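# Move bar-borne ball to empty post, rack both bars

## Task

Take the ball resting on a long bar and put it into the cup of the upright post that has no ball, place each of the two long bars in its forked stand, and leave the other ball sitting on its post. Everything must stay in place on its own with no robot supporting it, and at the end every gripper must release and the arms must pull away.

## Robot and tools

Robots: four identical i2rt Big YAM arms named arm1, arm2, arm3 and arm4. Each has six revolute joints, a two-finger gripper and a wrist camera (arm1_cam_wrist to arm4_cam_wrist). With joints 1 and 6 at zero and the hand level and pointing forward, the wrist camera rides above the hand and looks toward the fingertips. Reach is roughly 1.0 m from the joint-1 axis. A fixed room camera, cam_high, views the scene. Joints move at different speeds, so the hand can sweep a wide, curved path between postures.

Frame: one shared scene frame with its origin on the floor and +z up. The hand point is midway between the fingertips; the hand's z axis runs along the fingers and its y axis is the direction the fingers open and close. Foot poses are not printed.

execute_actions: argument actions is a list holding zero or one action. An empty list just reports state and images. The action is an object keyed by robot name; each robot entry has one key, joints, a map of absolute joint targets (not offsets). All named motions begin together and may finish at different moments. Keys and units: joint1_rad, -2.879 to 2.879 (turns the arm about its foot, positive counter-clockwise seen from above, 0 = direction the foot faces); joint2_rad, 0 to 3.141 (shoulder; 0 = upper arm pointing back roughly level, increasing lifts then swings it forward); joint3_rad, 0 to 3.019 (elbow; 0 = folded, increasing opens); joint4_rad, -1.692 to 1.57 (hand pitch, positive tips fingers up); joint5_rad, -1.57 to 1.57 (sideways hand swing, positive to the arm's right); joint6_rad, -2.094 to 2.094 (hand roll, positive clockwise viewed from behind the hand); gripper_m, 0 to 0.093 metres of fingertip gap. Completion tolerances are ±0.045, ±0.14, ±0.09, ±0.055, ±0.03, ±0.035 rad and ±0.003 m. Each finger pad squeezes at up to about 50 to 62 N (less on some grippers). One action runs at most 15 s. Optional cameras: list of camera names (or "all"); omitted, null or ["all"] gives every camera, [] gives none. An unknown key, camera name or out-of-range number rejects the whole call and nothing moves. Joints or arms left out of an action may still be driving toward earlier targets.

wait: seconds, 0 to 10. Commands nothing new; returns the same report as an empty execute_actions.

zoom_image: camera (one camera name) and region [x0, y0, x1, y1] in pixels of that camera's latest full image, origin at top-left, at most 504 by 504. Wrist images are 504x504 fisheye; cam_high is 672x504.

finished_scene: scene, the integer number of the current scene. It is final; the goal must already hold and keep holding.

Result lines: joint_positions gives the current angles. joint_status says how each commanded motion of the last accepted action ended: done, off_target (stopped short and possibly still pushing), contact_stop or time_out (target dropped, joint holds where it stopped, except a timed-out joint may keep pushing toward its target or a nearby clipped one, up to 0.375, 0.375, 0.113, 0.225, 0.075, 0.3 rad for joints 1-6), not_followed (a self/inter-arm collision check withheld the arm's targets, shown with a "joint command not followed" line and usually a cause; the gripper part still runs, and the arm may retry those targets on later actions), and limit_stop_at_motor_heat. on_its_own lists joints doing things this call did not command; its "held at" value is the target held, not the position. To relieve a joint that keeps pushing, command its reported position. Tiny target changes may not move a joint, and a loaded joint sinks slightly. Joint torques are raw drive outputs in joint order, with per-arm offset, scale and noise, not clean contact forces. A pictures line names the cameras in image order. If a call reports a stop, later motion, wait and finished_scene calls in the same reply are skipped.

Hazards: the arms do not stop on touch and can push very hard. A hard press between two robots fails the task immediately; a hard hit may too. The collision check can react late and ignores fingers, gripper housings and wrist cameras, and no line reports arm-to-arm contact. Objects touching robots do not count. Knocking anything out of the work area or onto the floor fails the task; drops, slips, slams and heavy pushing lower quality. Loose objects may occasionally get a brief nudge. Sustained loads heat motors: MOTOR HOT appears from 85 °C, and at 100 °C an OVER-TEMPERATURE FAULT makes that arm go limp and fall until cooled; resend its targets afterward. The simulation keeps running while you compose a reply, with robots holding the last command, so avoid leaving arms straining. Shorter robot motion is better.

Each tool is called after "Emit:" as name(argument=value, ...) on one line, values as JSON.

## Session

Emit:
execute_actions(actions=[{"arm1":{"joints":{"joint1_rad":0,"joint2_rad":1.2,"joint3_rad":2.1,"joint4_rad":-1.2,"joint5_rad":0,"joint6_rad":0}},"arm2":{"joints":{"joint1_rad":0,"joint2_rad":1.2,"joint3_rad":2.1,"joint4_rad":-1.2,"joint5_rad":0,"joint6_rad":0}},"arm3":{"joints":{"joint1_rad":0,"joint2_rad":1.2,"joint3_rad":2.1,"joint4_rad":-1.2,"joint5_rad":0,"joint6_rad":0}},"arm4":{"joints":{"joint1_rad":0,"joint2_rad":1.2,"joint3_rad":2.1,"joint4_rad":-1.2,"joint5_rad":0,"joint6_rad":0}}}])

Scene clock: 1.80 s.
Joint torques (N m, as the arm reports them, + toward a larger angle): arm1=[-2.07 -7.21 10.27  2.68  0.06  0.04] | arm2=[-0.03 -5.18 11.14  1.73 -0.25 -0.07] | arm3=[ 1.47 -7.42 11.41  2.9  -0.12  0.  ] | arm4=[-0.48 -7.26  9.03  2.72 -0.1   0.11]
arm1.joint_positions: joint1_rad=+0.004 joint2_rad=+1.201 joint3_rad=+2.060 joint4_rad=-1.215 joint5_rad=+0.002 joint6_rad=-0.009 gripper_m=+0.095
arm1.joint_status: all done
arm1.hand: x=+1.0223 y=-0.0283 z=+1.5477 quat_wxyz=(-0.010, -0.821, -0.028, +0.571) (m; scene frame)
arm2.joint_positions: joint1_rad=+0.007 joint2_rad=+1.204 joint3_rad=+2.059 joint4_rad=-1.202 joint5_rad=+0.004 joint6_rad=+0.008 gripper_m=+0.094
arm2.joint_status: all done
arm2.hand: x=+0.0015 y=+1.0110 z=+1.4776 quat_wxyz=(-0.409, -0.580, -0.582, +0.397) (m; scene frame)
arm3.joint_positions: joint1_rad=-0.011 joint2_rad=+1.213 joint3_rad=+2.058 joint4_rad=-1.216 joint5_rad=+0.002 joint6_rad=-0.008 gripper_m=+0.094
arm3.joint_status: all done
arm3.hand: x=-1.0121 y=-0.0072 z=+1.5308 quat_wxyz=(-0.563, -0.005, -0.826, +0.010) (m; scene frame)
arm4.joint_positions: joint1_rad=+0.013 joint2_rad=+1.197 joint3_rad=+2.062 joint4_rad=-1.210 joint5_rad=+0.004 joint6_rad=-0.015 gripper_m=+0.094
arm4.joint_status: all done
arm4.hand: x=+0.0105 y=-1.0137 z=+1.4717 quat_wxyz=(-0.412, +0.578, -0.584, -0.393) (m; scene frame)
pictures: arm1_cam_wrist, arm2_cam_wrist, arm3_cam_wrist, arm4_cam_wrist, cam_high
Images, in order (width x height): arm1_cam_wrist 504x504, arm2_cam_wrist 504x504, arm3_cam_wrist 504x504, arm4_cam_wrist 504x504, cam_high 672x504.

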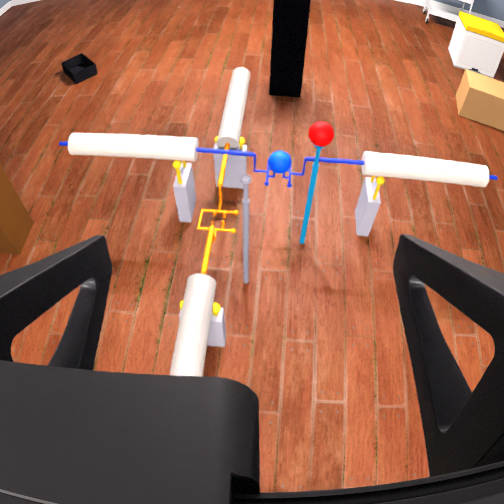

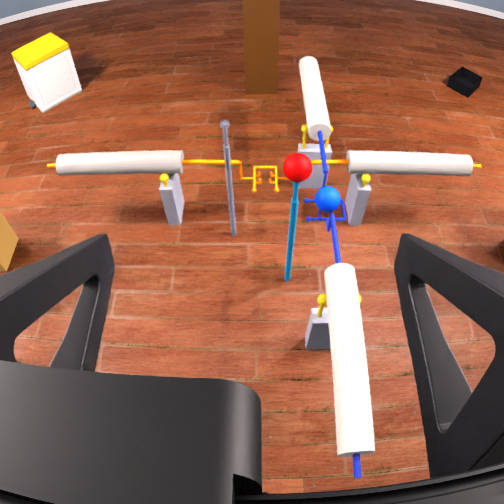

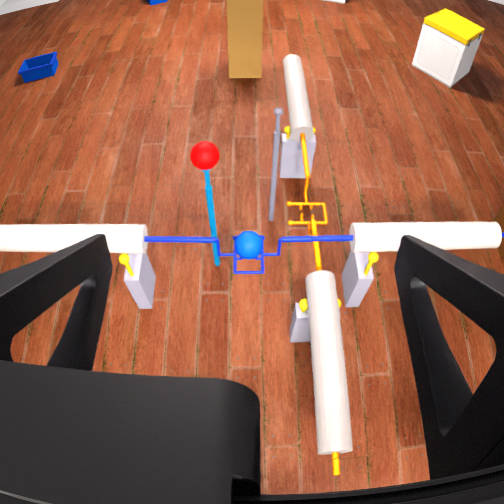

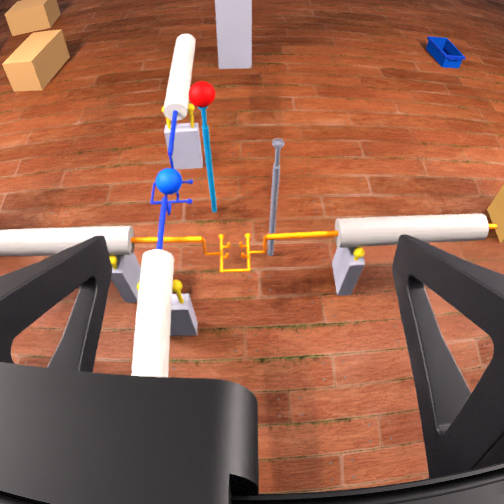

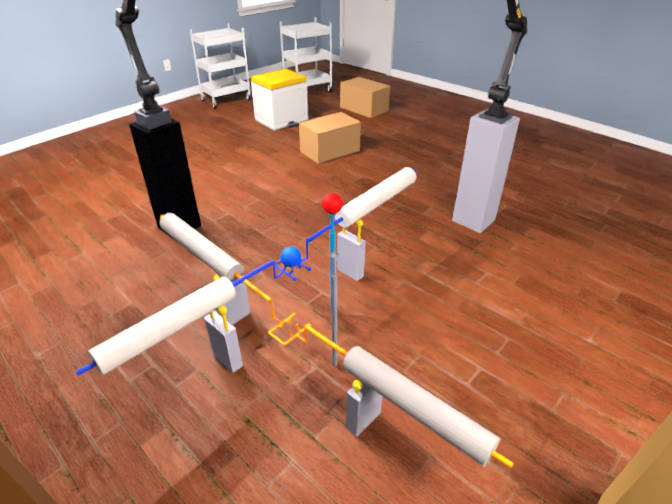

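Emit:
execute_actions(actions=[{"arm1":{"joints":{"joint3_rad":1.6,"joint4_rad":-0.6}},"arm2":{"joints":{"joint1_rad":-0.545,"joint2_rad":2.27,"joint3_rad":1.255,"joint4_rad":-0.50,"joint6_rad":-0.54}},"arm4":{"joints":{"joint1_rad":0.6,"joint2_rad":2.26,"joint3_rad":1.245,"joint4_rad":-0.50,"joint6_rad":0.58}}}], cameras=["arm2_cam_wrist","arm4_cam_wrist"])

Emit:
execute_actions(actions=[{"arm2":{"joints":{"joint2_rad":2.46,"joint3_rad":1.34,"joint4_rad":-0.40}},"arm4":{"joints":{"joint2_rad":2.45,"joint3_rad":1.315,"joint4_rad":-0.41}}}], cameras=["arm2_cam_wrist","arm4_cam_wrist"])

Scene clock: 4.00 s.
Joint torques (N m, as the arm reports them, + toward a larger angle): arm1=[ -2.   -12.2   10.48   3.01   0.05   0.04] | arm2=[  0.44 -17.36   6.77   0.74  -0.14  -0.07] | arm3=[ 0.97 -6.78 11.27  2.38 -0.12 -0.1 ] | arm4=[ -0.32 -22.25   5.     0.76   0.14   0.13]
arm1.joint_positions: joint1_rad=+0.004 joint2_rad=+1.213 joint3_rad=+1.586 joint4_rad=-0.621 joint5_rad=+0.002 joint6_rad=-0.009 gripper_m=+0.095
arm1.joint_status: all done
arm1.hand: x=+0.9036 y=-0.0341 z=+1.4236 quat_wxyz=(-0.011, -0.789, -0.027, +0.614) (m; scene frame)
arm2.joint_positions: joint1_rad=-0.546 joint2_rad=+2.293 joint3_rad=+1.233 joint4_rad=-0.515 joint5_rad=+0.000 joint6_rad=-0.532 gripper_m=+0.094
arm2.joint_status: all done
arm2.hand: x=-0.2588 y=+1.0150 z=+0.5537 quat_wxyz=(+0.002, -0.708, -0.706, -0.008) (m; scene frame)
arm3.joint_positions: joint1_rad=-0.011 joint2_rad=+1.213 joint3_rad=+2.058 joint4_rad=-1.216 joint5_rad=+0.002 joint6_rad=-0.008 gripper_m=+0.094
arm3.joint_status: not commanded
arm3.hand: x=-1.0121 y=-0.0072 z=+1.5308 quat_wxyz=(-0.563, -0.005, -0.826, +0.010) (m; scene frame)
arm4.joint_positions: joint1_rad=+0.609 joint2_rad=+2.265 joint3_rad=+1.227 joint4_rad=-0.506 joint5_rad=-0.002 joint6_rad=+0.565 gripper_m=+0.094
arm4.joint_status: all done
arm4.hand: x=-0.2796 y=-1.0182 z=+0.5595 quat_wxyz=(+0.003, +0.710, -0.705, -0.008) (m; scene frame)
pictures: arm2_cam_wrist, arm4_cam_wrist
Images, in order (width x height): arm2_cam_wrist 504x504, arm4_cam_wrist 504x504.

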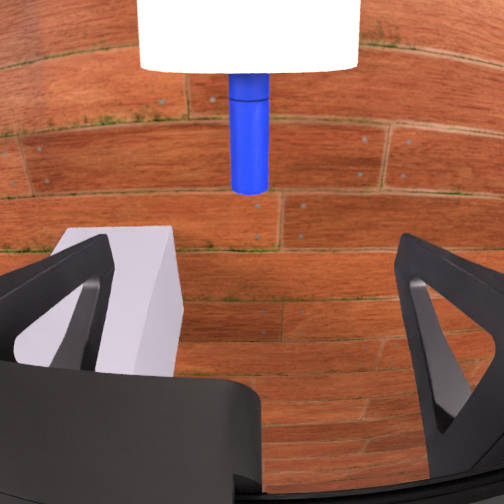

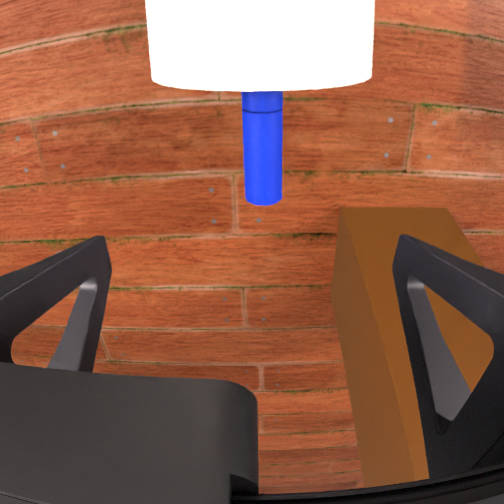

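Scene clock: 5.10 s.
Joint torques (N m, as the arm reports them, + toward a larger angle): arm1=[ -2.06 -12.11  10.34   3.02   0.06   0.05] | arm2=[  1.09 -16.65   5.25   0.79  -0.12  -0.05] | arm3=[ 2.17 -7.95 11.11  2.47 -0.07 -0.13] | arm4=[ -0.2  -23.74   3.69   0.55   0.15   0.16]
arm1.joint_positions: joint1_rad=+0.004 joint2_rad=+1.213 joint3_rad=+1.586 joint4_rad=-0.621 joint5_rad=+0.002 joint6_rad=-0.009 gripper_m=+0.095
arm1.joint_status: not commanded
arm1.hand: x=+0.9036 y=-0.0341 z=+1.4236 quat_wxyz=(-0.011, -0.789, -0.027, +0.614) (m; scene frame)
arm2.joint_positions: joint1_rad=-0.546 joint2_rad=+2.476 joint3_rad=+1.328 joint4_rad=-0.410 joint5_rad=+0.000 joint6_rad=-0.533 gripper_m=+0.094
arm2.joint_status: all done
arm2.hand: x=-0.2647 y=+1.0050 z=+0.4792 quat_wxyz=(+0.000, -0.708, -0.706, +0.000) (m; scene frame)
arm3.joint_positions: joint1_rad=-0.011 joint2_rad=+1.213 joint3_rad=+2.058 joint4_rad=-1.216 joint5_rad=+0.002 joint6_rad=-0.008 gripper_m=+0.094
arm3.joint_status: not commanded
arm3.hand: x=-1.0121 y=-0.0072 z=+1.5308 quat_wxyz=(-0.563, -0.005, -0.826, +0.010) (m; scene frame)
arm4.joint_positions: joint1_rad=+0.609 joint2_rad=+2.467 joint3_rad=+1.303 joint4_rad=-0.413 joint5_rad=-0.002 joint6_rad=+0.565 gripper_m=+0.094
arm4.joint_status: all done
arm4.hand: x=-0.2758 y=-1.0252 z=+0.4740 quat_wxyz=(+0.006, +0.709, -0.705, +0.008) (m; scene frame)
pictures: arm2_cam_wrist, arm4_cam_wrist
Images, in order (width x height): arm2_cam_wrist 504x504, arm4_cam_wrist 504x504.

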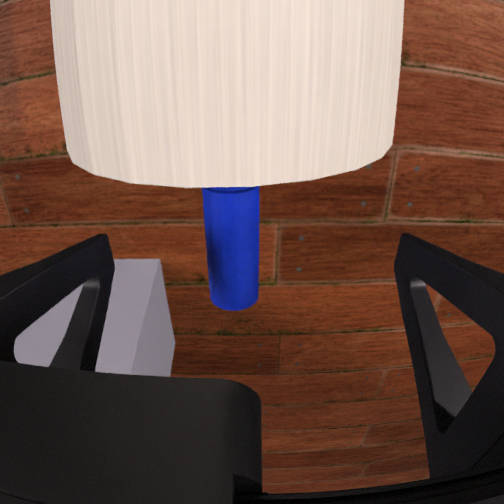

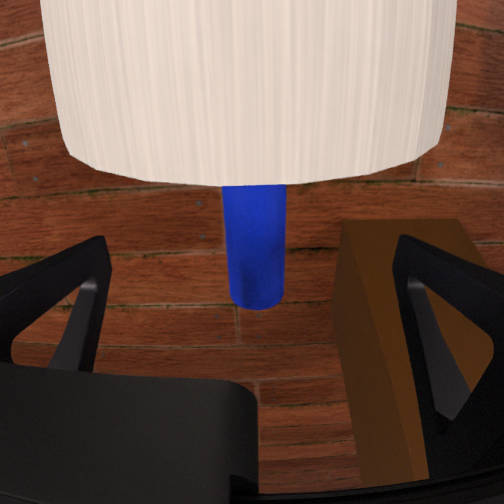

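Emit:
execute_actions(actions=[{"arm2":{"joints":{"joint1_rad":-0.535,"joint2_rad":2.565,"joint3_rad":1.39,"joint4_rad":-0.35}},"arm4":{"joints":{"joint1_rad":0.585,"joint2_rad":2.545,"joint3_rad":1.375,"joint4_rad":-0.37}}}], cameras=[])

Emit:
execute_actions(actions=[{"arm2":{"joints":{"gripper_m":0}},"arm4":{"joints":{"gripper_m":0}}}], cameras=["cam_high"])

Scene clock: 6.37 s.
Joint torques (N m, as the arm reports them, + toward a larger angle): arm1=[ -2.1  -12.21  10.38   3.05   0.06   0.04] | arm2=[  1.69 -16.88   4.92   0.81  -0.15  -0.07] | arm3=[ 0.62 -6.9  11.43  2.42 -0.13  0.  ] | arm4=[ -0.79 -22.63   3.45   0.56   0.18   0.13]
arm1.joint_positions: joint1_rad=+0.004 joint2_rad=+1.213 joint3_rad=+1.586 joint4_rad=-0.621 joint5_rad=+0.002 joint6_rad=-0.009 gripper_m=+0.095
arm1.joint_status: not commanded
arm1.hand: x=+0.9036 y=-0.0341 z=+1.4236 quat_wxyz=(-0.011, -0.789, -0.027, +0.614) (m; scene frame)
arm2.joint_positions: joint1_rad=-0.545 joint2_rad=+2.569 joint3_rad=+1.379 joint4_rad=-0.364 joint5_rad=+0.000 joint6_rad=-0.533 gripper_m=+0.094
arm2.joint_status: all done
arm2.hand: x=-0.2647 y=+1.0039 z=+0.4408 quat_wxyz=(-0.001, -0.708, -0.707, +0.002) (m; scene frame)
arm3.joint_positions: joint1_rad=-0.011 joint2_rad=+1.213 joint3_rad=+2.058 joint4_rad=-1.216 joint5_rad=+0.002 joint6_rad=-0.008 gripper_m=+0.094
arm3.joint_status: not commanded
arm3.hand: x=-1.0121 y=-0.0072 z=+1.5308 quat_wxyz=(-0.563, -0.005, -0.826, +0.010) (m; scene frame)
arm4.joint_positions: joint1_rad=+0.598 joint2_rad=+2.543 joint3_rad=+1.366 joint4_rad=-0.374 joint5_rad=-0.002 joint6_rad=+0.565 gripper_m=+0.094
arm4.joint_status: all done
arm4.hand: x=-0.2791 y=-1.0105 z=+0.4455 quat_wxyz=(+0.003, +0.706, -0.708, -0.005) (m; scene frame)
pictures: none
No camera images: the call's "cameras" was empty. Leave "cameras" out to get every camera's image.

Scene clock: 7.10 s.
Joint torques (N m, as the arm reports them, + toward a larger angle): arm1=[ -2.15 -12.18  10.33   3.02   0.05   0.04] | arm2=[  0.63 -16.4    5.22   0.79   0.11  -0.07] | arm3=[ 1.16 -8.53 11.28  2.3  -0.04 -0.04] | arm4=[ -0.59 -22.05   3.87   0.82  -0.21   0.34]
arm1.joint_positions: joint1_rad=+0.004 joint2_rad=+1.213 joint3_rad=+1.586 joint4_rad=-0.621 joint5_rad=+0.002 joint6_rad=-0.009 gripper_m=+0.095
arm1.joint_status: not commanded
arm1.hand: x=+0.9036 y=-0.0341 z=+1.4236 quat_wxyz=(-0.011, -0.789, -0.027, +0.614) (m; scene frame)
arm2.joint_positions: joint1_rad=-0.534 joint2_rad=+2.569 joint3_rad=+1.373 joint4_rad=-0.365 joint5_rad=-0.004 joint6_rad=-0.530 gripper_m=+0.019
arm2.joint_status: gripper_m off_target (ended at +0.019, target +0.000)
arm2.hand: x=-0.2572 y=+1.0037 z=+0.4401 quat_wxyz=(-0.002, -0.705, -0.709, -0.002) (m; scene frame)
arm3.joint_positions: joint1_rad=-0.011 joint2_rad=+1.213 joint3_rad=+2.058 joint4_rad=-1.216 joint5_rad=+0.002 joint6_rad=-0.008 gripper_m=+0.094
arm3.joint_status: not commanded
arm3.hand: x=-1.0121 y=-0.0072 z=+1.5308 quat_wxyz=(-0.563, -0.005, -0.826, +0.010) (m; scene frame)
arm4.joint_positions: joint1_rad=+0.596 joint2_rad=+2.543 joint3_rad=+1.360 joint4_rad=-0.376 joint5_rad=+0.008 joint6_rad=+0.547 gripper_m=+0.018
arm4.joint_status: gripper_m off_target (ended at +0.018, target +0.000)
arm4.hand: x=-0.2747 y=-1.0126 z=+0.4446 quat_wxyz=(+0.000, +0.712, -0.703, +0.000) (m; scene frame)
pictures: cam_high
Images, in order (width x height): cam_high 672x504.

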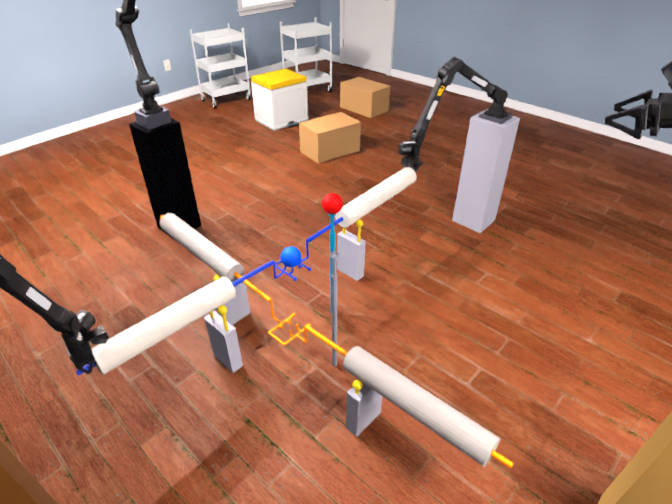

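Emit:
execute_actions(actions=[{"arm2":{"joints":{"joint2_rad":2.175,"joint3_rad":1.27,"joint4_rad":-0.62}},"arm4":{"joints":{"joint2_rad":2.165,"joint3_rad":1.265,"joint4_rad":-0.62,"joint6_rad":0.55}}}], cameras=[])

Emit:
execute_actions(actions=[{"arm2":{"joints":{"joint2_rad":1.94,"joint3_rad":1.285,"joint4_rad":-0.86}},"arm4":{"joints":{"joint2_rad":1.93,"joint3_rad":1.28,"joint4_rad":-0.86}}}], cameras=[])

Emit:
execute_actions(actions=[{"arm2":{"joints":{"joint2_rad":1.77,"joint3_rad":1.41,"joint4_rad":-1.15}},"arm4":{"joints":{"joint2_rad":1.76,"joint3_rad":1.405,"joint4_rad":-1.15}}}], cameras=[])

Emit:
execute_actions(actions=[{"arm2":{"joints":{"joint1_rad":-0.36,"joint2_rad":1.875,"joint3_rad":1.58,"joint4_rad":-1.2,"joint6_rad":-0.355}},"arm4":{"joints":{"joint1_rad":0.57,"joint2_rad":1.52,"joint3_rad":1.08,"joint4_rad":-1.07,"joint6_rad":0.52}}}], cameras=["arm3_cam_wrist","cam_high"])

Scene clock: 9.10 s.
Joint torques (N m, as the arm reports them, + toward a larger angle): arm1=[ -2.2  -12.03  10.31   3.01   0.05   0.05] | arm2=[  1.62 -18.38   7.76   0.17  -0.28   0.05] | arm3=[ 1.69 -7.06 11.16  2.43 -0.1  -0.03] | arm4=[ -0.08 -23.26   5.79   0.33  -0.09   0.19]
arm1.joint_positions: joint1_rad=+0.004 joint2_rad=+1.213 joint3_rad=+1.586 joint4_rad=-0.621 joint5_rad=+0.002 joint6_rad=-0.009 gripper_m=+0.095
arm1.joint_status: not commanded
arm1.hand: x=+0.9036 y=-0.0341 z=+1.4236 quat_wxyz=(-0.011, -0.789, -0.027, +0.614) (m; scene frame)
arm2.joint_positions: joint1_rad=-0.547 joint2_rad=+2.215 joint3_rad=+1.245 joint4_rad=-0.616 joint5_rad=+0.003 joint6_rad=-0.541 gripper_m=+0.019
arm2.joint_status: all done
arm2.hand: x=-0.2633 y=+1.0091 z=+0.5945 quat_wxyz=(+0.005, -0.706, -0.708, -0.013) (m; scene frame)
arm3.joint_positions: joint1_rad=-0.011 joint2_rad=+1.213 joint3_rad=+2.058 joint4_rad=-1.216 joint5_rad=+0.002 joint6_rad=-0.008 gripper_m=+0.094
arm3.joint_status: not commanded
arm3.hand: x=-1.0121 y=-0.0072 z=+1.5308 quat_wxyz=(-0.563, -0.005, -0.826, +0.010) (m; scene frame)
arm4.joint_positions: joint1_rad=+0.592 joint2_rad=+2.186 joint3_rad=+1.245 joint4_rad=-0.617 joint5_rad=+0.005 joint6_rad=+0.530 gripper_m=+0.018
arm4.joint_status: all done
arm4.hand: x=-0.2751 y=-1.0065 z=+0.6022 quat_wxyz=(+0.001, +0.716, -0.698, +0.000) (m; scene frame)
pictures: none
No camera images: the call's "cameras" was empty. Leave "cameras" out to get every camera's image.

Scene clock: 10.27 s.
Joint torques (N m, as the arm reports them, + toward a larger angle): arm1=[ -2.07 -12.16  10.35   2.98   0.05   0.04] | arm2=[  1.47 -15.96  10.49   0.39  -0.3   -0.01] | arm3=[ 1.5  -6.47 11.03  2.48 -0.07  0.03] | arm4=[ -0.09 -21.71   8.04   0.26  -0.15   0.16]
arm1.joint_positions: joint1_rad=+0.004 joint2_rad=+1.213 joint3_rad=+1.586 joint4_rad=-0.621 joint5_rad=+0.002 joint6_rad=-0.009 gripper_m=+0.095
arm1.joint_status: not commanded
arm1.hand: x=+0.9036 y=-0.0341 z=+1.4236 quat_wxyz=(-0.011, -0.789, -0.027, +0.614) (m; scene frame)
arm2.joint_positions: joint1_rad=-0.544 joint2_rad=+1.967 joint3_rad=+1.245 joint4_rad=-0.860 joint5_rad=+0.003 joint6_rad=-0.538 gripper_m=+0.019
arm2.joint_status: all done
arm2.hand: x=-0.2625 y=+1.0080 z=+0.7183 quat_wxyz=(+0.004, -0.706, -0.708, -0.011) (m; scene frame)
arm3.joint_positions: joint1_rad=-0.011 joint2_rad=+1.213 joint3_rad=+2.058 joint4_rad=-1.216 joint5_rad=+0.002 joint6_rad=-0.008 gripper_m=+0.094
arm3.joint_status: not commanded
arm3.hand: x=-1.0121 y=-0.0072 z=+1.5308 quat_wxyz=(-0.563, -0.005, -0.826, +0.010) (m; scene frame)
arm4.joint_positions: joint1_rad=+0.592 joint2_rad=+1.947 joint3_rad=+1.245 joint4_rad=-0.856 joint5_rad=+0.006 joint6_rad=+0.531 gripper_m=+0.018
arm4.joint_status: all done
arm4.hand: x=-0.2726 y=-1.0086 z=+0.7218 quat_wxyz=(+0.000, +0.716, -0.698, -0.001) (m; scene frame)
pictures: none
No camera images: the call's "cameras" was empty. Leave "cameras" out to get every camera's image.

Scene clock: 11.47 s.
Joint torques (N m, as the arm reports them, + toward a larger angle): arm1=[ -1.99 -12.08  10.28   3.02   0.06   0.05] | arm2=[  1.15 -15.14  13.89  -0.06  -0.15  -0.01] | arm3=[ 1.01 -7.45 11.36  2.49 -0.14 -0.06] | arm4=[ -0.26 -20.38  10.72  -0.06  -0.27   0.2 ]
arm1.joint_positions: joint1_rad=+0.004 joint2_rad=+1.213 joint3_rad=+1.586 joint4_rad=-0.621 joint5_rad=+0.002 joint6_rad=-0.009 gripper_m=+0.095
arm1.joint_status: not commanded
arm1.hand: x=+0.9036 y=-0.0341 z=+1.4236 quat_wxyz=(-0.011, -0.789, -0.027, +0.614) (m; scene frame)
arm2.joint_positions: joint1_rad=-0.543 joint2_rad=+1.797 joint3_rad=+1.348 joint4_rad=-1.137 joint5_rad=+0.001 joint6_rad=-0.539 gripper_m=+0.019
arm2.joint_status: all done
arm2.hand: x=-0.2618 y=+1.0076 z=+0.8352 quat_wxyz=(+0.004, -0.705, -0.709, -0.014) (m; scene frame)
arm3.joint_positions: joint1_rad=-0.011 joint2_rad=+1.213 joint3_rad=+2.058 joint4_rad=-1.216 joint5_rad=+0.002 joint6_rad=-0.008 gripper_m=+0.094
arm3.joint_status: not commanded
arm3.hand: x=-1.0121 y=-0.0072 z=+1.5308 quat_wxyz=(-0.563, -0.005, -0.826, +0.010) (m; scene frame)
arm4.joint_positions: joint1_rad=+0.593 joint2_rad=+1.772 joint3_rad=+1.348 joint4_rad=-1.137 joint5_rad=+0.009 joint6_rad=+0.531 gripper_m=+0.018
arm4.joint_status: all done
arm4.hand: x=-0.2701 y=-1.0106 z=+0.8414 quat_wxyz=(-0.001, +0.716, -0.698, +0.001) (m; scene frame)
pictures: none
No camera images: the call's "cameras" was empty. Leave "cameras" out to get every camera's image.

Scene clock: 12.63 s.
Joint torques (N m, as the arm reports them, + toward a larger angle): arm1=[ -1.97 -12.18  10.35   3.04   0.06   0.05] | arm2=[  0.35 -17.2   15.46  -0.17   0.02  -0.11] | arm3=[ 1.21 -7.03 11.41  2.55 -0.09 -0.02] | arm4=[ -0.55 -16.14   8.51   0.67  -0.17  -0.2 ]
arm1.joint_positions: joint1_rad=+0.004 joint2_rad=+1.213 joint3_rad=+1.586 joint4_rad=-0.621 joint5_rad=+0.002 joint6_rad=-0.009 gripper_m=+0.095
arm1.joint_status: not commanded
arm1.hand: x=+0.9036 y=-0.0341 z=+1.4236 quat_wxyz=(-0.011, -0.789, -0.027, +0.614) (m; scene frame)
arm2.joint_positions: joint1_rad=-0.356 joint2_rad=+1.905 joint3_rad=+1.501 joint4_rad=-1.187 joint5_rad=-0.002 joint6_rad=-0.341 gripper_m=+0.019
arm2.joint_status: all done
arm2.hand: x=-0.1890 y=+0.9258 z=+0.8325 quat_wxyz=(+0.005, -0.709, -0.705, -0.016) (m; scene frame)
arm3.joint_positions: joint1_rad=-0.011 joint2_rad=+1.213 joint3_rad=+2.058 joint4_rad=-1.216 joint5_rad=+0.002 joint6_rad=-0.008 gripper_m=+0.094
arm3.joint_status: not commanded
arm3.hand: x=-1.0121 y=-0.0072 z=+1.5308 quat_wxyz=(-0.563, -0.005, -0.826, +0.010) (m; scene frame)
arm4.joint_positions: joint1_rad=+0.585 joint2_rad=+1.537 joint3_rad=+1.052 joint4_rad=-1.073 joint5_rad=+0.007 joint6_rad=+0.533 gripper_m=+0.018
arm4.joint_status: all done
arm4.hand: x=-0.2167 y=-1.0914 z=+0.8450 quat_wxyz=(+0.000, +0.713, -0.701, +0.000) (m; scene frame)
pictures: arm3_cam_wrist, cam_high
Images, in order (width x height): arm3_cam_wrist 504x504, cam_high 672x504.

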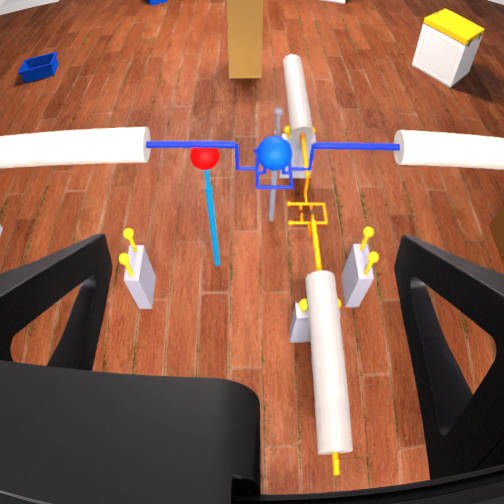

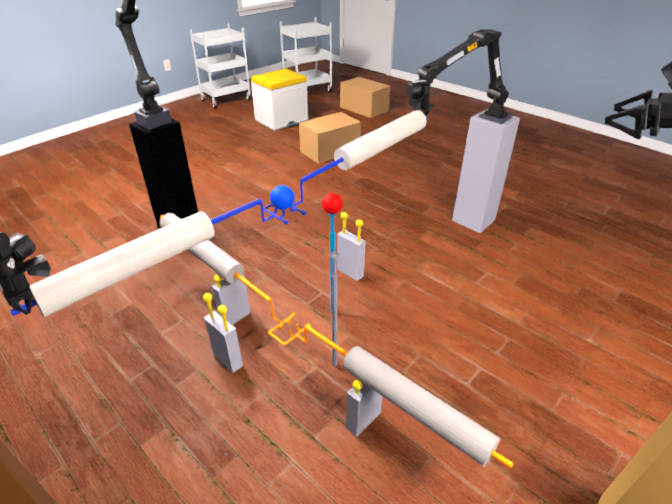

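Emit:
execute_actions(actions=[{"arm2":{"joints":{"joint1_rad":-0.095,"joint2_rad":1.785,"joint3_rad":1.455,"joint4_rad":-1.16,"joint6_rad":-0.085}},"arm4":{"joints":{"joint1_rad":0.2,"joint2_rad":1.395,"joint3_rad":0.935,"joint4_rad":-1.06,"joint6_rad":0.15}}}], cameras=[])

Emit:
execute_actions(actions=[{"arm2":{"joints":{"joint1_rad":0.16,"joint2_rad":1.905,"joint3_rad":1.64,"joint4_rad":-1.22,"joint6_rad":0.17}},"arm4":{"joints":{"joint1_rad":-0.21,"joint2_rad":1.305,"joint3_rad":0.845,"joint4_rad":-1.06,"joint6_rad":-0.26}}}], cameras=["arm1_cam_wrist","arm3_cam_wrist","cam_high"])

Scene clock: 14.27 s.
Joint torques (N m, as the arm reports them, + toward a larger angle): arm1=[ -2.03 -12.03  10.36   3.     0.06   0.04] | arm2=[  0.65 -18.72  12.62   0.42  -0.03   0.  ] | arm3=[ 1.9  -8.3  11.1   2.6  -0.15 -0.05] | arm4=[ -0.18 -12.87   8.85   0.07  -0.26  -0.08]
arm1.joint_positions: joint1_rad=+0.004 joint2_rad=+1.213 joint3_rad=+1.586 joint4_rad=-0.621 joint5_rad=+0.002 joint6_rad=-0.009 gripper_m=+0.095
arm1.joint_status: not commanded
arm1.hand: x=+0.9036 y=-0.0341 z=+1.4236 quat_wxyz=(-0.011, -0.789, -0.027, +0.614) (m; scene frame)
arm2.joint_positions: joint1_rad=-0.094 joint2_rad=+1.848 joint3_rad=+1.407 joint4_rad=-1.164 joint5_rad=-0.001 joint6_rad=-0.082 gripper_m=+0.019
arm2.joint_status: all done
arm2.hand: x=-0.0452 y=+0.9234 z=+0.8310 quat_wxyz=(+0.012, -0.708, -0.706, -0.020) (m; scene frame)
arm3.joint_positions: joint1_rad=-0.011 joint2_rad=+1.213 joint3_rad=+2.058 joint4_rad=-1.216 joint5_rad=+0.002 joint6_rad=-0.008 gripper_m=+0.094
arm3.joint_status: not commanded
arm3.hand: x=-1.0121 y=-0.0072 z=+1.5308 quat_wxyz=(-0.563, -0.005, -0.826, +0.010) (m; scene frame)
arm4.joint_positions: joint1_rad=+0.208 joint2_rad=+1.411 joint3_rad=+0.900 joint4_rad=-1.052 joint5_rad=+0.009 joint6_rad=+0.153 gripper_m=+0.018
arm4.joint_status: all done
arm4.hand: x=-0.0601 y=-1.0903 z=+0.8400 quat_wxyz=(-0.001, +0.713, -0.701, +0.005) (m; scene frame)
pictures: none
No camera images: the call's "cameras" was empty. Leave "cameras" out to get every camera's image.

Scene clock: 15.57 s.
Joint torques (N m, as the arm reports them, + toward a larger angle): arm1=[ -1.83 -12.13  10.33   3.     0.05   0.05] | arm2=[  1.01 -18.39  14.08   0.21  -0.03  -0.09] | arm3=[ 1.93 -8.37 11.35  2.49 -0.12 -0.03] | arm4=[  0.03 -11.03   9.08  -0.11  -0.14  -0.16]
arm1.joint_positions: joint1_rad=+0.004 joint2_rad=+1.213 joint3_rad=+1.586 joint4_rad=-0.621 joint5_rad=+0.002 joint6_rad=-0.009 gripper_m=+0.095
arm1.joint_status: not commanded
arm1.hand: x=+0.9036 y=-0.0341 z=+1.4236 quat_wxyz=(-0.011, -0.789, -0.027, +0.614) (m; scene frame)
arm2.joint_positions: joint1_rad=+0.163 joint2_rad=+1.943 joint3_rad=+1.578 joint4_rad=-1.218 joint5_rad=+0.000 joint6_rad=+0.179 gripper_m=+0.019
arm2.joint_status: all done
arm2.hand: x=+0.0983 y=+0.8810 z=+0.8405 quat_wxyz=(+0.006, -0.709, -0.705, -0.010) (m; scene frame)
arm3.joint_positions: joint1_rad=-0.011 joint2_rad=+1.213 joint3_rad=+2.058 joint4_rad=-1.216 joint5_rad=+0.002 joint6_rad=-0.008 gripper_m=+0.094
arm3.joint_status: not commanded
arm3.hand: x=-1.0121 y=-0.0072 z=+1.5308 quat_wxyz=(-0.563, -0.005, -0.826, +0.010) (m; scene frame)
arm4.joint_positions: joint1_rad=-0.203 joint2_rad=+1.313 joint3_rad=+0.807 joint4_rad=-1.048 joint5_rad=+0.004 joint6_rad=-0.253 gripper_m=+0.018
arm4.joint_status: all done
arm4.hand: x=+0.0792 y=-1.1291 z=+0.8413 quat_wxyz=(-0.004, +0.712, -0.702, +0.003) (m; scene frame)
pictures: arm1_cam_wrist, arm3_cam_wrist, cam_high
Images, in order (width x height): arm1_cam_wrist 504x504, arm3_cam_wrist 504x504, cam_high 672x504.

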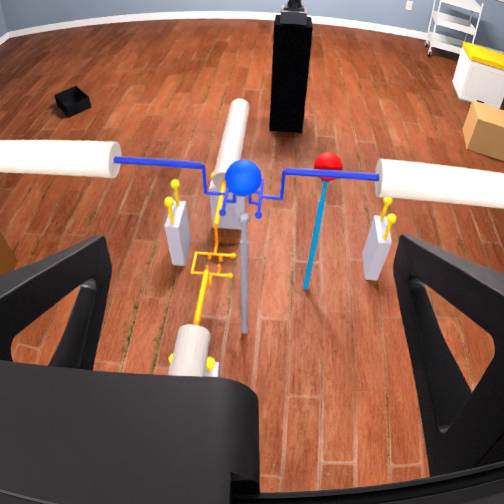

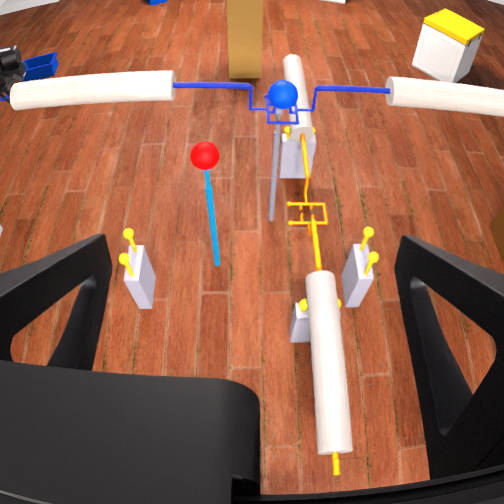

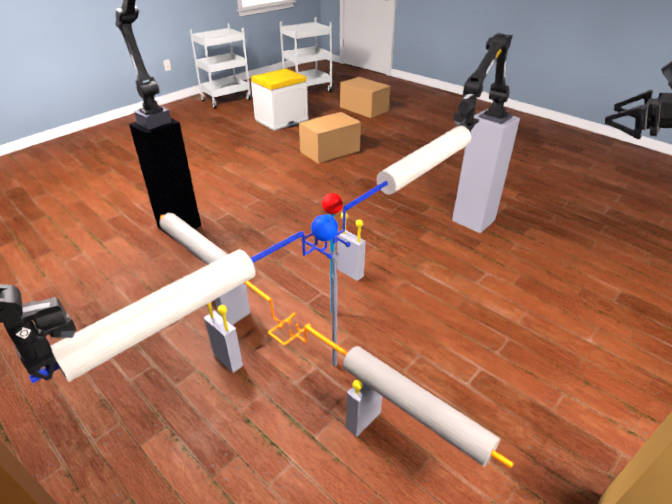

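Emit:
execute_actions(actions=[{"arm2":{"joints":{"joint1_rad":0.235,"joint6_rad":0.25}},"arm4":{"joints":{"joint1_rad":-0.32,"joint4_rad":-0.97,"joint6_rad":-0.37}}}], cameras=["arm1_cam_wrist","arm3_cam_wrist","cam_high"])

Emit:
zoom_image(camera="cam_high", region=[265, 190, 405, 310])

Emit:
zoom_image(camera="arm1_cam_wrist", region=[175, 140, 315, 280])

Emit:
zoom_image(camera="arm3_cam_wrist", region=[210, 50, 350, 190])

Scene clock: 16.97 s.
Joint torques (N m, as the arm reports them, + toward a larger angle): arm1=[ -2.05 -12.08  10.35   2.99   0.06   0.05] | arm2=[  0.84 -18.36  13.83   0.15  -0.22   0.  ] | arm3=[ 1.61 -7.25 11.48  2.27 -0.11  0.02] | arm4=[ -0.5  -12.47   9.1    0.78  -0.1   -0.17]
arm1.joint_positions: joint1_rad=+0.004 joint2_rad=+1.213 joint3_rad=+1.586 joint4_rad=-0.621 joint5_rad=+0.002 joint6_rad=-0.009 gripper_m=+0.095
arm1.joint_status: not commanded
arm1.hand: x=+0.9036 y=-0.0341 z=+1.4236 quat_wxyz=(-0.011, -0.789, -0.027, +0.614) (m; scene frame)
arm2.joint_positions: joint1_rad=+0.235 joint2_rad=+1.943 joint3_rad=+1.582 joint4_rad=-1.213 joint5_rad=+0.003 joint6_rad=+0.253 gripper_m=+0.019
arm2.joint_status: all done
arm2.hand: x=+0.1394 y=+0.8872 z=+0.8420 quat_wxyz=(+0.004, -0.710, -0.704, -0.006) (m; scene frame)
arm3.joint_positions: joint1_rad=-0.011 joint2_rad=+1.213 joint3_rad=+2.058 joint4_rad=-1.216 joint5_rad=+0.002 joint6_rad=-0.008 gripper_m=+0.094
arm3.joint_status: not commanded
arm3.hand: x=-1.0121 y=-0.0072 z=+1.5308 quat_wxyz=(-0.563, -0.005, -0.826, +0.010) (m; scene frame)
arm4.joint_positions: joint1_rad=-0.308 joint2_rad=+1.326 joint3_rad=+0.807 joint4_rad=-0.972 joint5_rad=+0.003 joint6_rad=-0.358 gripper_m=+0.018
arm4.joint_status: all done
arm4.hand: x=+0.1183 y=-1.1223 z=+0.8380 quat_wxyz=(-0.032, +0.711, -0.702, -0.010) (m; scene frame)
pictures: arm1_cam_wrist, arm3_cam_wrist, cam_high
Images, in order (width x height): arm1_cam_wrist 504x504, arm3_cam_wrist 504x504, cam_high 672x504.

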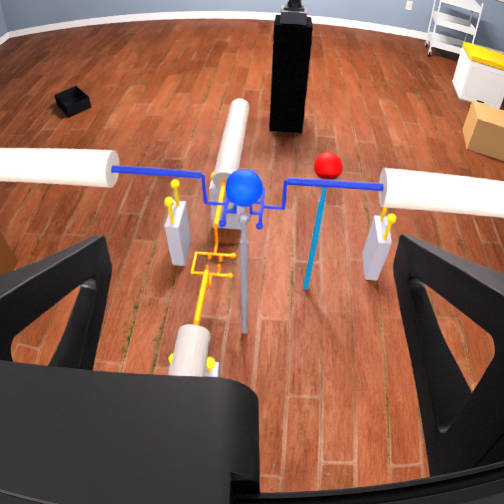

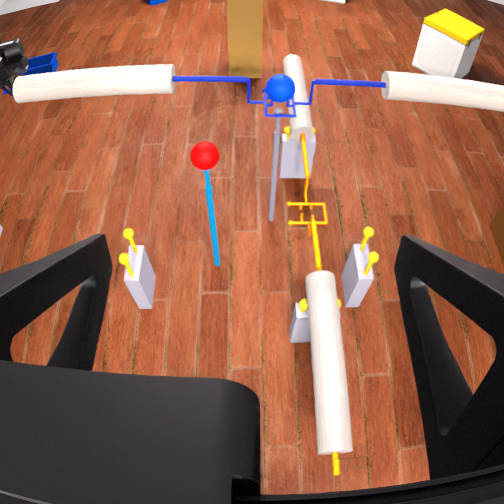

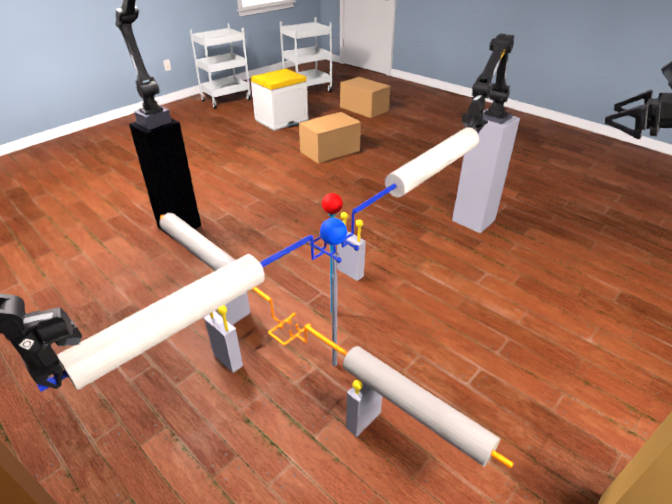

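Region (265, 190, 405, 310) of cam_high's 672x504 image, scaled by 3.600, with more detail than that image has; it fills the top 432 rows of this view, and the rest is white.

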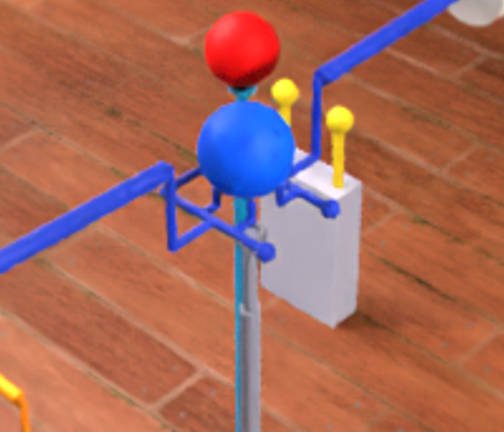

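Region (175, 140, 315, 280) of arm1_cam_wrist's 504x504 image, scaled by 3.600, with more detail than that image has.

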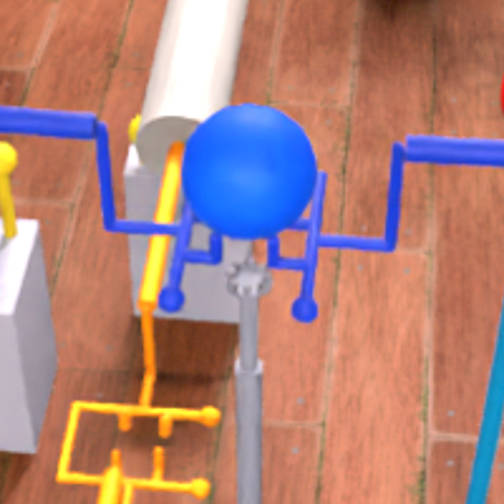

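Region (210, 50, 350, 190) of arm3_cam_wrist's 504x504 image, scaled by 3.600, with more detail than that image has.

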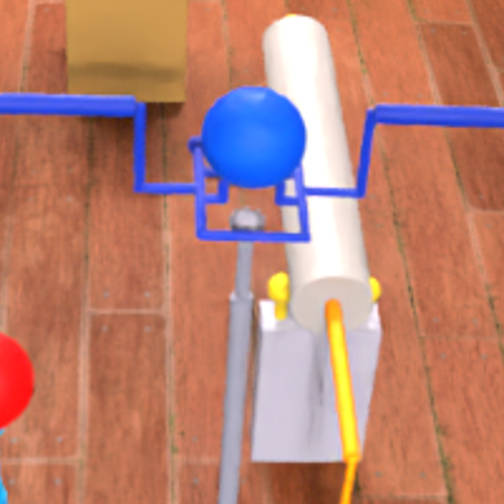

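Emit:
execute_actions(actions=[{"arm2":{"joints":{"joint1_rad":0.265,"joint2_rad":1.99,"joint4_rad":-1.19}},"arm4":{"joints":{"joint2_rad":1.43,"joint4_rad":-0.93}}}], cameras=["arm1_cam_wrist","arm3_cam_wrist","cam_high"])

Emit:
zoom_image(camera="cam_high", region=[265, 190, 405, 310])

Emit:
zoom_image(camera="arm1_cam_wrist", region=[175, 140, 315, 280])

Emit:
zoom_image(camera="arm3_cam_wrist", region=[210, 50, 350, 190])

Scene clock: 18.33 s.
Joint torques (N m, as the arm reports them, + toward a larger angle): arm1=[ -1.99 -12.13  10.35   3.     0.05   0.04] | arm2=[  0.62 -18.75  13.36   0.04  -0.67  -0.32] | arm3=[ 1.69 -7.83 11.02  2.24 -0.11  0.  ] | arm4=[  0.06 -13.31   8.68  -0.02   0.11  -0.16]
arm1.joint_positions: joint1_rad=+0.004 joint2_rad=+1.213 joint3_rad=+1.586 joint4_rad=-0.621 joint5_rad=+0.002 joint6_rad=-0.009 gripper_m=+0.095
arm1.joint_status: not commanded
arm1.hand: x=+0.9036 y=-0.0341 z=+1.4236 quat_wxyz=(-0.011, -0.789, -0.027, +0.614) (m; scene frame)
arm2.joint_positions: joint1_rad=+0.266 joint2_rad=+2.026 joint3_rad=+1.582 joint4_rad=-1.180 joint5_rad=+0.012 joint6_rad=+0.287 gripper_m=+0.019
arm2.joint_status: all done
arm2.hand: x=+0.1556 y=+0.8900 z=+0.7957 quat_wxyz=(+0.028, -0.710, -0.703, -0.014) (m; scene frame)
arm3.joint_positions: joint1_rad=-0.011 joint2_rad=+1.213 joint3_rad=+2.058 joint4_rad=-1.216 joint5_rad=+0.002 joint6_rad=-0.008 gripper_m=+0.094
arm3.joint_status: not commanded
arm3.hand: x=-1.0121 y=-0.0072 z=+1.5308 quat_wxyz=(-0.563, -0.005, -0.826, +0.010) (m; scene frame)
arm4.joint_positions: joint1_rad=-0.315 joint2_rad=+1.448 joint3_rad=+0.806 joint4_rad=-0.920 joint5_rad=-0.002 joint6_rad=-0.360 gripper_m=+0.018
arm4.joint_status: all done
arm4.hand: x=+0.1208 y=-1.1198 z=+0.7983 quat_wxyz=(+0.001, +0.710, -0.704, +0.002) (m; scene frame)
pictures: arm1_cam_wrist, arm3_cam_wrist, cam_high
Images, in order (width x height): arm1_cam_wrist 504x504, arm3_cam_wrist 504x504, cam_high 672x504.

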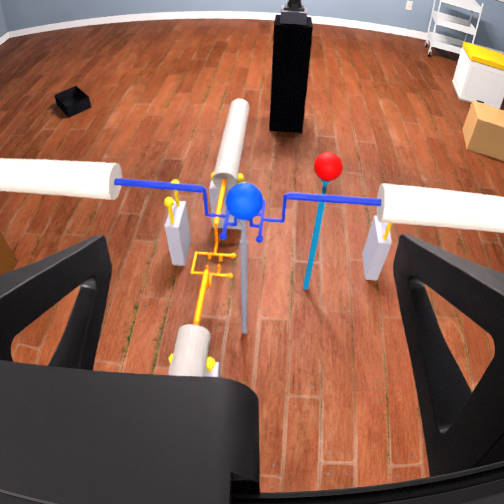

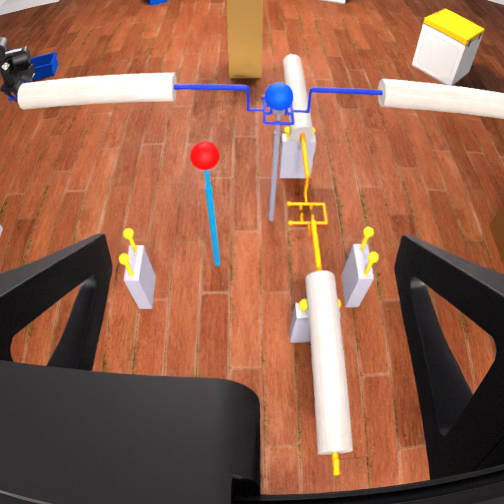

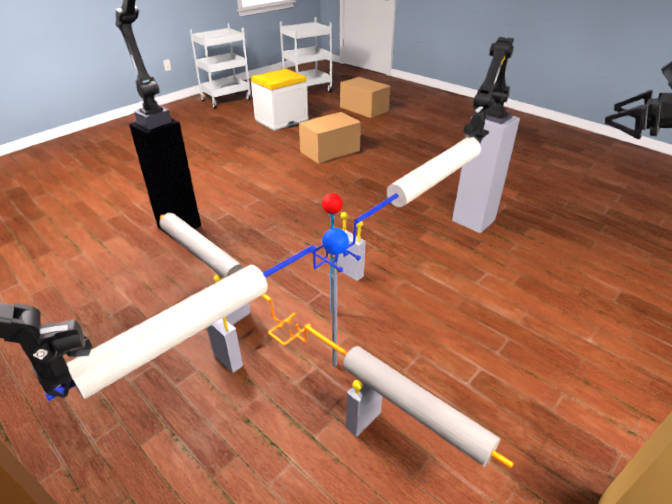

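Region (265, 190, 405, 310) of cam_high's 672x504 image, scaled by 3.600, with more detail than that image has; it fills the top 432 rows of this view, and the rest is white.

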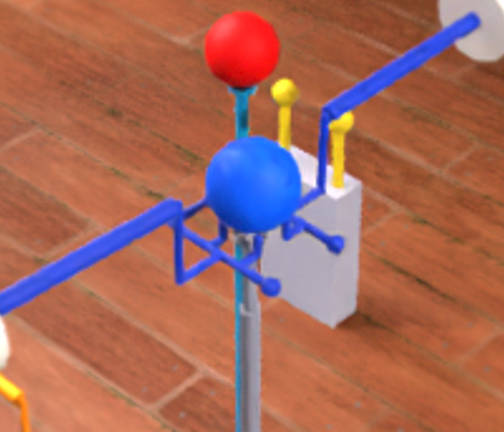

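Region (175, 140, 315, 280) of arm1_cam_wrist's 504x504 image, scaled by 3.600, with more detail than that image has.

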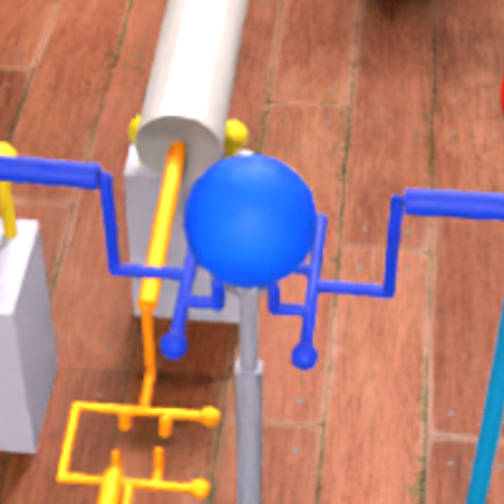

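Region (210, 50, 350, 190) of arm3_cam_wrist's 504x504 image, scaled by 3.600, with more detail than that image has.

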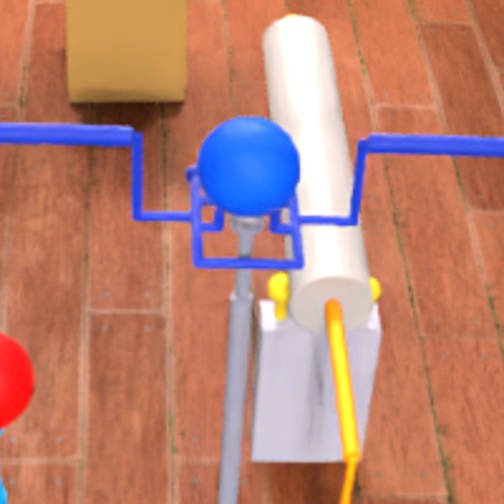

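Aligned; lowering in two small steps.

Emit:
execute_actions(actions=[{"arm2":{"joints":{"joint2_rad":2.035,"joint4_rad":-1.165,"joint6_rad":0.28}},"arm4":{"joints":{"joint2_rad":1.495,"joint4_rad":-0.895}}}], cameras=[])

Emit:
execute_actions(actions=[{"arm2":{"joints":{"joint2_rad":2.085,"joint4_rad":-1.135}},"arm4":{"joints":{"joint2_rad":1.58,"joint4_rad":-0.85}}}], cameras=["arm1_cam_wrist","cam_high"])

Emit:
zoom_image(camera="arm1_cam_wrist", region=[175, 140, 315, 280])

Scene clock: 19.40 s.
Joint torques (N m, as the arm reports them, + toward a larger angle): arm1=[ -2.02 -11.94  10.35   3.01   0.05   0.04] | arm2=[  0.02 -16.38  13.32   0.46  -0.67  -0.21] | arm3=[ 1.62 -7.34 11.26  2.51 -0.09  0.  ] | arm4=[ -0.03 -11.59   8.6    0.06   0.15  -0.1 ]
arm1.joint_positions: joint1_rad=+0.004 joint2_rad=+1.213 joint3_rad=+1.586 joint4_rad=-0.621 joint5_rad=+0.002 joint6_rad=-0.009 gripper_m=+0.095
arm1.joint_status: not commanded
arm1.hand: x=+0.9036 y=-0.0341 z=+1.4236 quat_wxyz=(-0.011, -0.789, -0.027, +0.614) (m; scene frame)
arm2.joint_positions: joint1_rad=+0.278 joint2_rad=+2.041 joint3_rad=+1.582 joint4_rad=-1.170 joint5_rad=+0.013 joint6_rad=+0.304 gripper_m=+0.019
arm2.joint_status: all done
arm2.hand: x=+0.1628 y=+0.8913 z=+0.7869 quat_wxyz=(+0.031, -0.712, -0.702, -0.015) (m; scene frame)
arm3.joint_positions: joint1_rad=-0.011 joint2_rad=+1.213 joint3_rad=+2.058 joint4_rad=-1.216 joint5_rad=+0.002 joint6_rad=-0.008 gripper_m=+0.094
arm3.joint_status: not commanded
arm3.hand: x=-1.0121 y=-0.0072 z=+1.5308 quat_wxyz=(-0.563, -0.005, -0.826, +0.010) (m; scene frame)
arm4.joint_positions: joint1_rad=-0.321 joint2_rad=+1.486 joint3_rad=+0.803 joint4_rad=-0.885 joint5_rad=-0.004 joint6_rad=-0.365 gripper_m=+0.018
arm4.joint_status: all done
arm4.hand: x=+0.1237 y=-1.1175 z=+0.7849 quat_wxyz=(+0.004, +0.710, -0.704, +0.003) (m; scene frame)
pictures: none
No camera images: the call's "cameras" was empty. Leave "cameras" out to get every camera's image.

Scene clock: 20.20 s.
Joint torques (N m, as the arm reports them, + toward a larger angle): arm1=[ -2.06 -12.25  10.34   3.05   0.07   0.05] | arm2=[ -2.09 -17.1   13.05   0.15  -1.09  -0.41] | arm3=[ 0.98 -6.94 11.17  2.77 -0.1  -0.02] | arm4=[  0.99 -10.31   9.03  -0.85   0.55  -0.01]
arm1.joint_positions: joint1_rad=+0.004 joint2_rad=+1.213 joint3_rad=+1.586 joint4_rad=-0.621 joint5_rad=+0.002 joint6_rad=-0.009 gripper_m=+0.095
arm1.joint_status: not commanded
arm1.hand: x=+0.9036 y=-0.0341 z=+1.4236 quat_wxyz=(-0.011, -0.789, -0.027, +0.614) (m; scene frame)
arm2.joint_positions: joint1_rad=+0.296 joint2_rad=+2.090 joint3_rad=+1.582 joint4_rad=-1.134 joint5_rad=+0.020 joint6_rad=+0.325 gripper_m=+0.019
arm2.joint_status: all done
arm2.hand: x=+0.1727 y=+0.8914 z=+0.7592 quat_wxyz=(+0.038, -0.713, -0.700, -0.014) (m; scene frame)
arm3.joint_positions: joint1_rad=-0.011 joint2_rad=+1.213 joint3_rad=+2.058 joint4_rad=-1.216 joint5_rad=+0.002 joint6_rad=-0.008 gripper_m=+0.094
arm3.joint_status: not commanded
arm3.hand: x=-1.0121 y=-0.0072 z=+1.5308 quat_wxyz=(-0.563, -0.005, -0.826, +0.010) (m; scene frame)
arm4.joint_positions: joint1_rad=-0.332 joint2_rad=+1.556 joint3_rad=+0.793 joint4_rad=-0.822 joint5_rad=-0.014 joint6_rad=-0.375 gripper_m=+0.018
arm4.joint_status: all done
arm4.hand: x=+0.1266 y=-1.1169 z=+0.7583 quat_wxyz=(+0.014, +0.709, -0.705, +0.002) (m; scene frame)
pictures: arm1_cam_wrist, cam_high
Images, in order (width x height): arm1_cam_wrist 504x504, cam_high 672x504.

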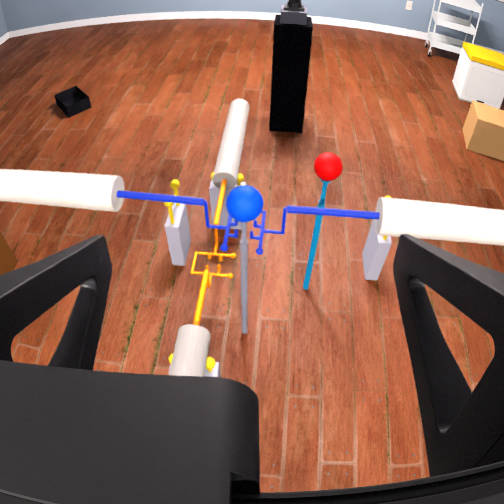

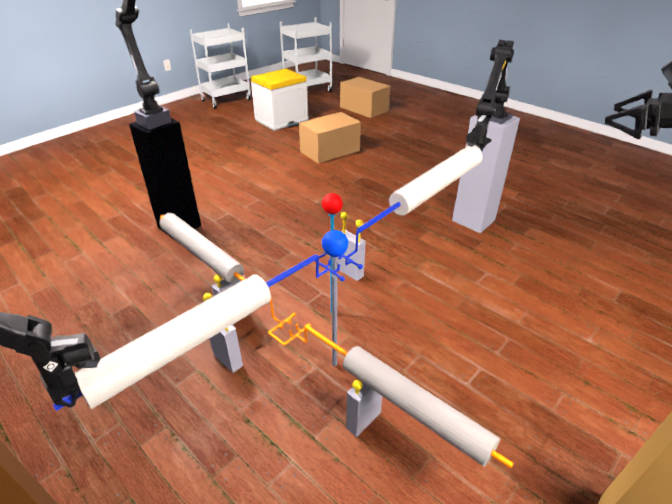

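Region (175, 140, 315, 280) of arm1_cam_wrist's 504x504 image, scaled by 3.600, with more detail than that image has.

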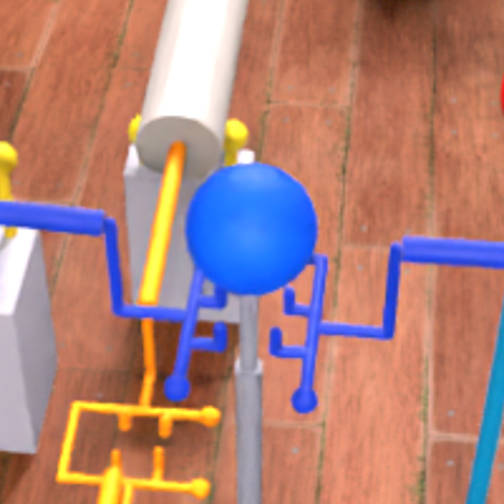

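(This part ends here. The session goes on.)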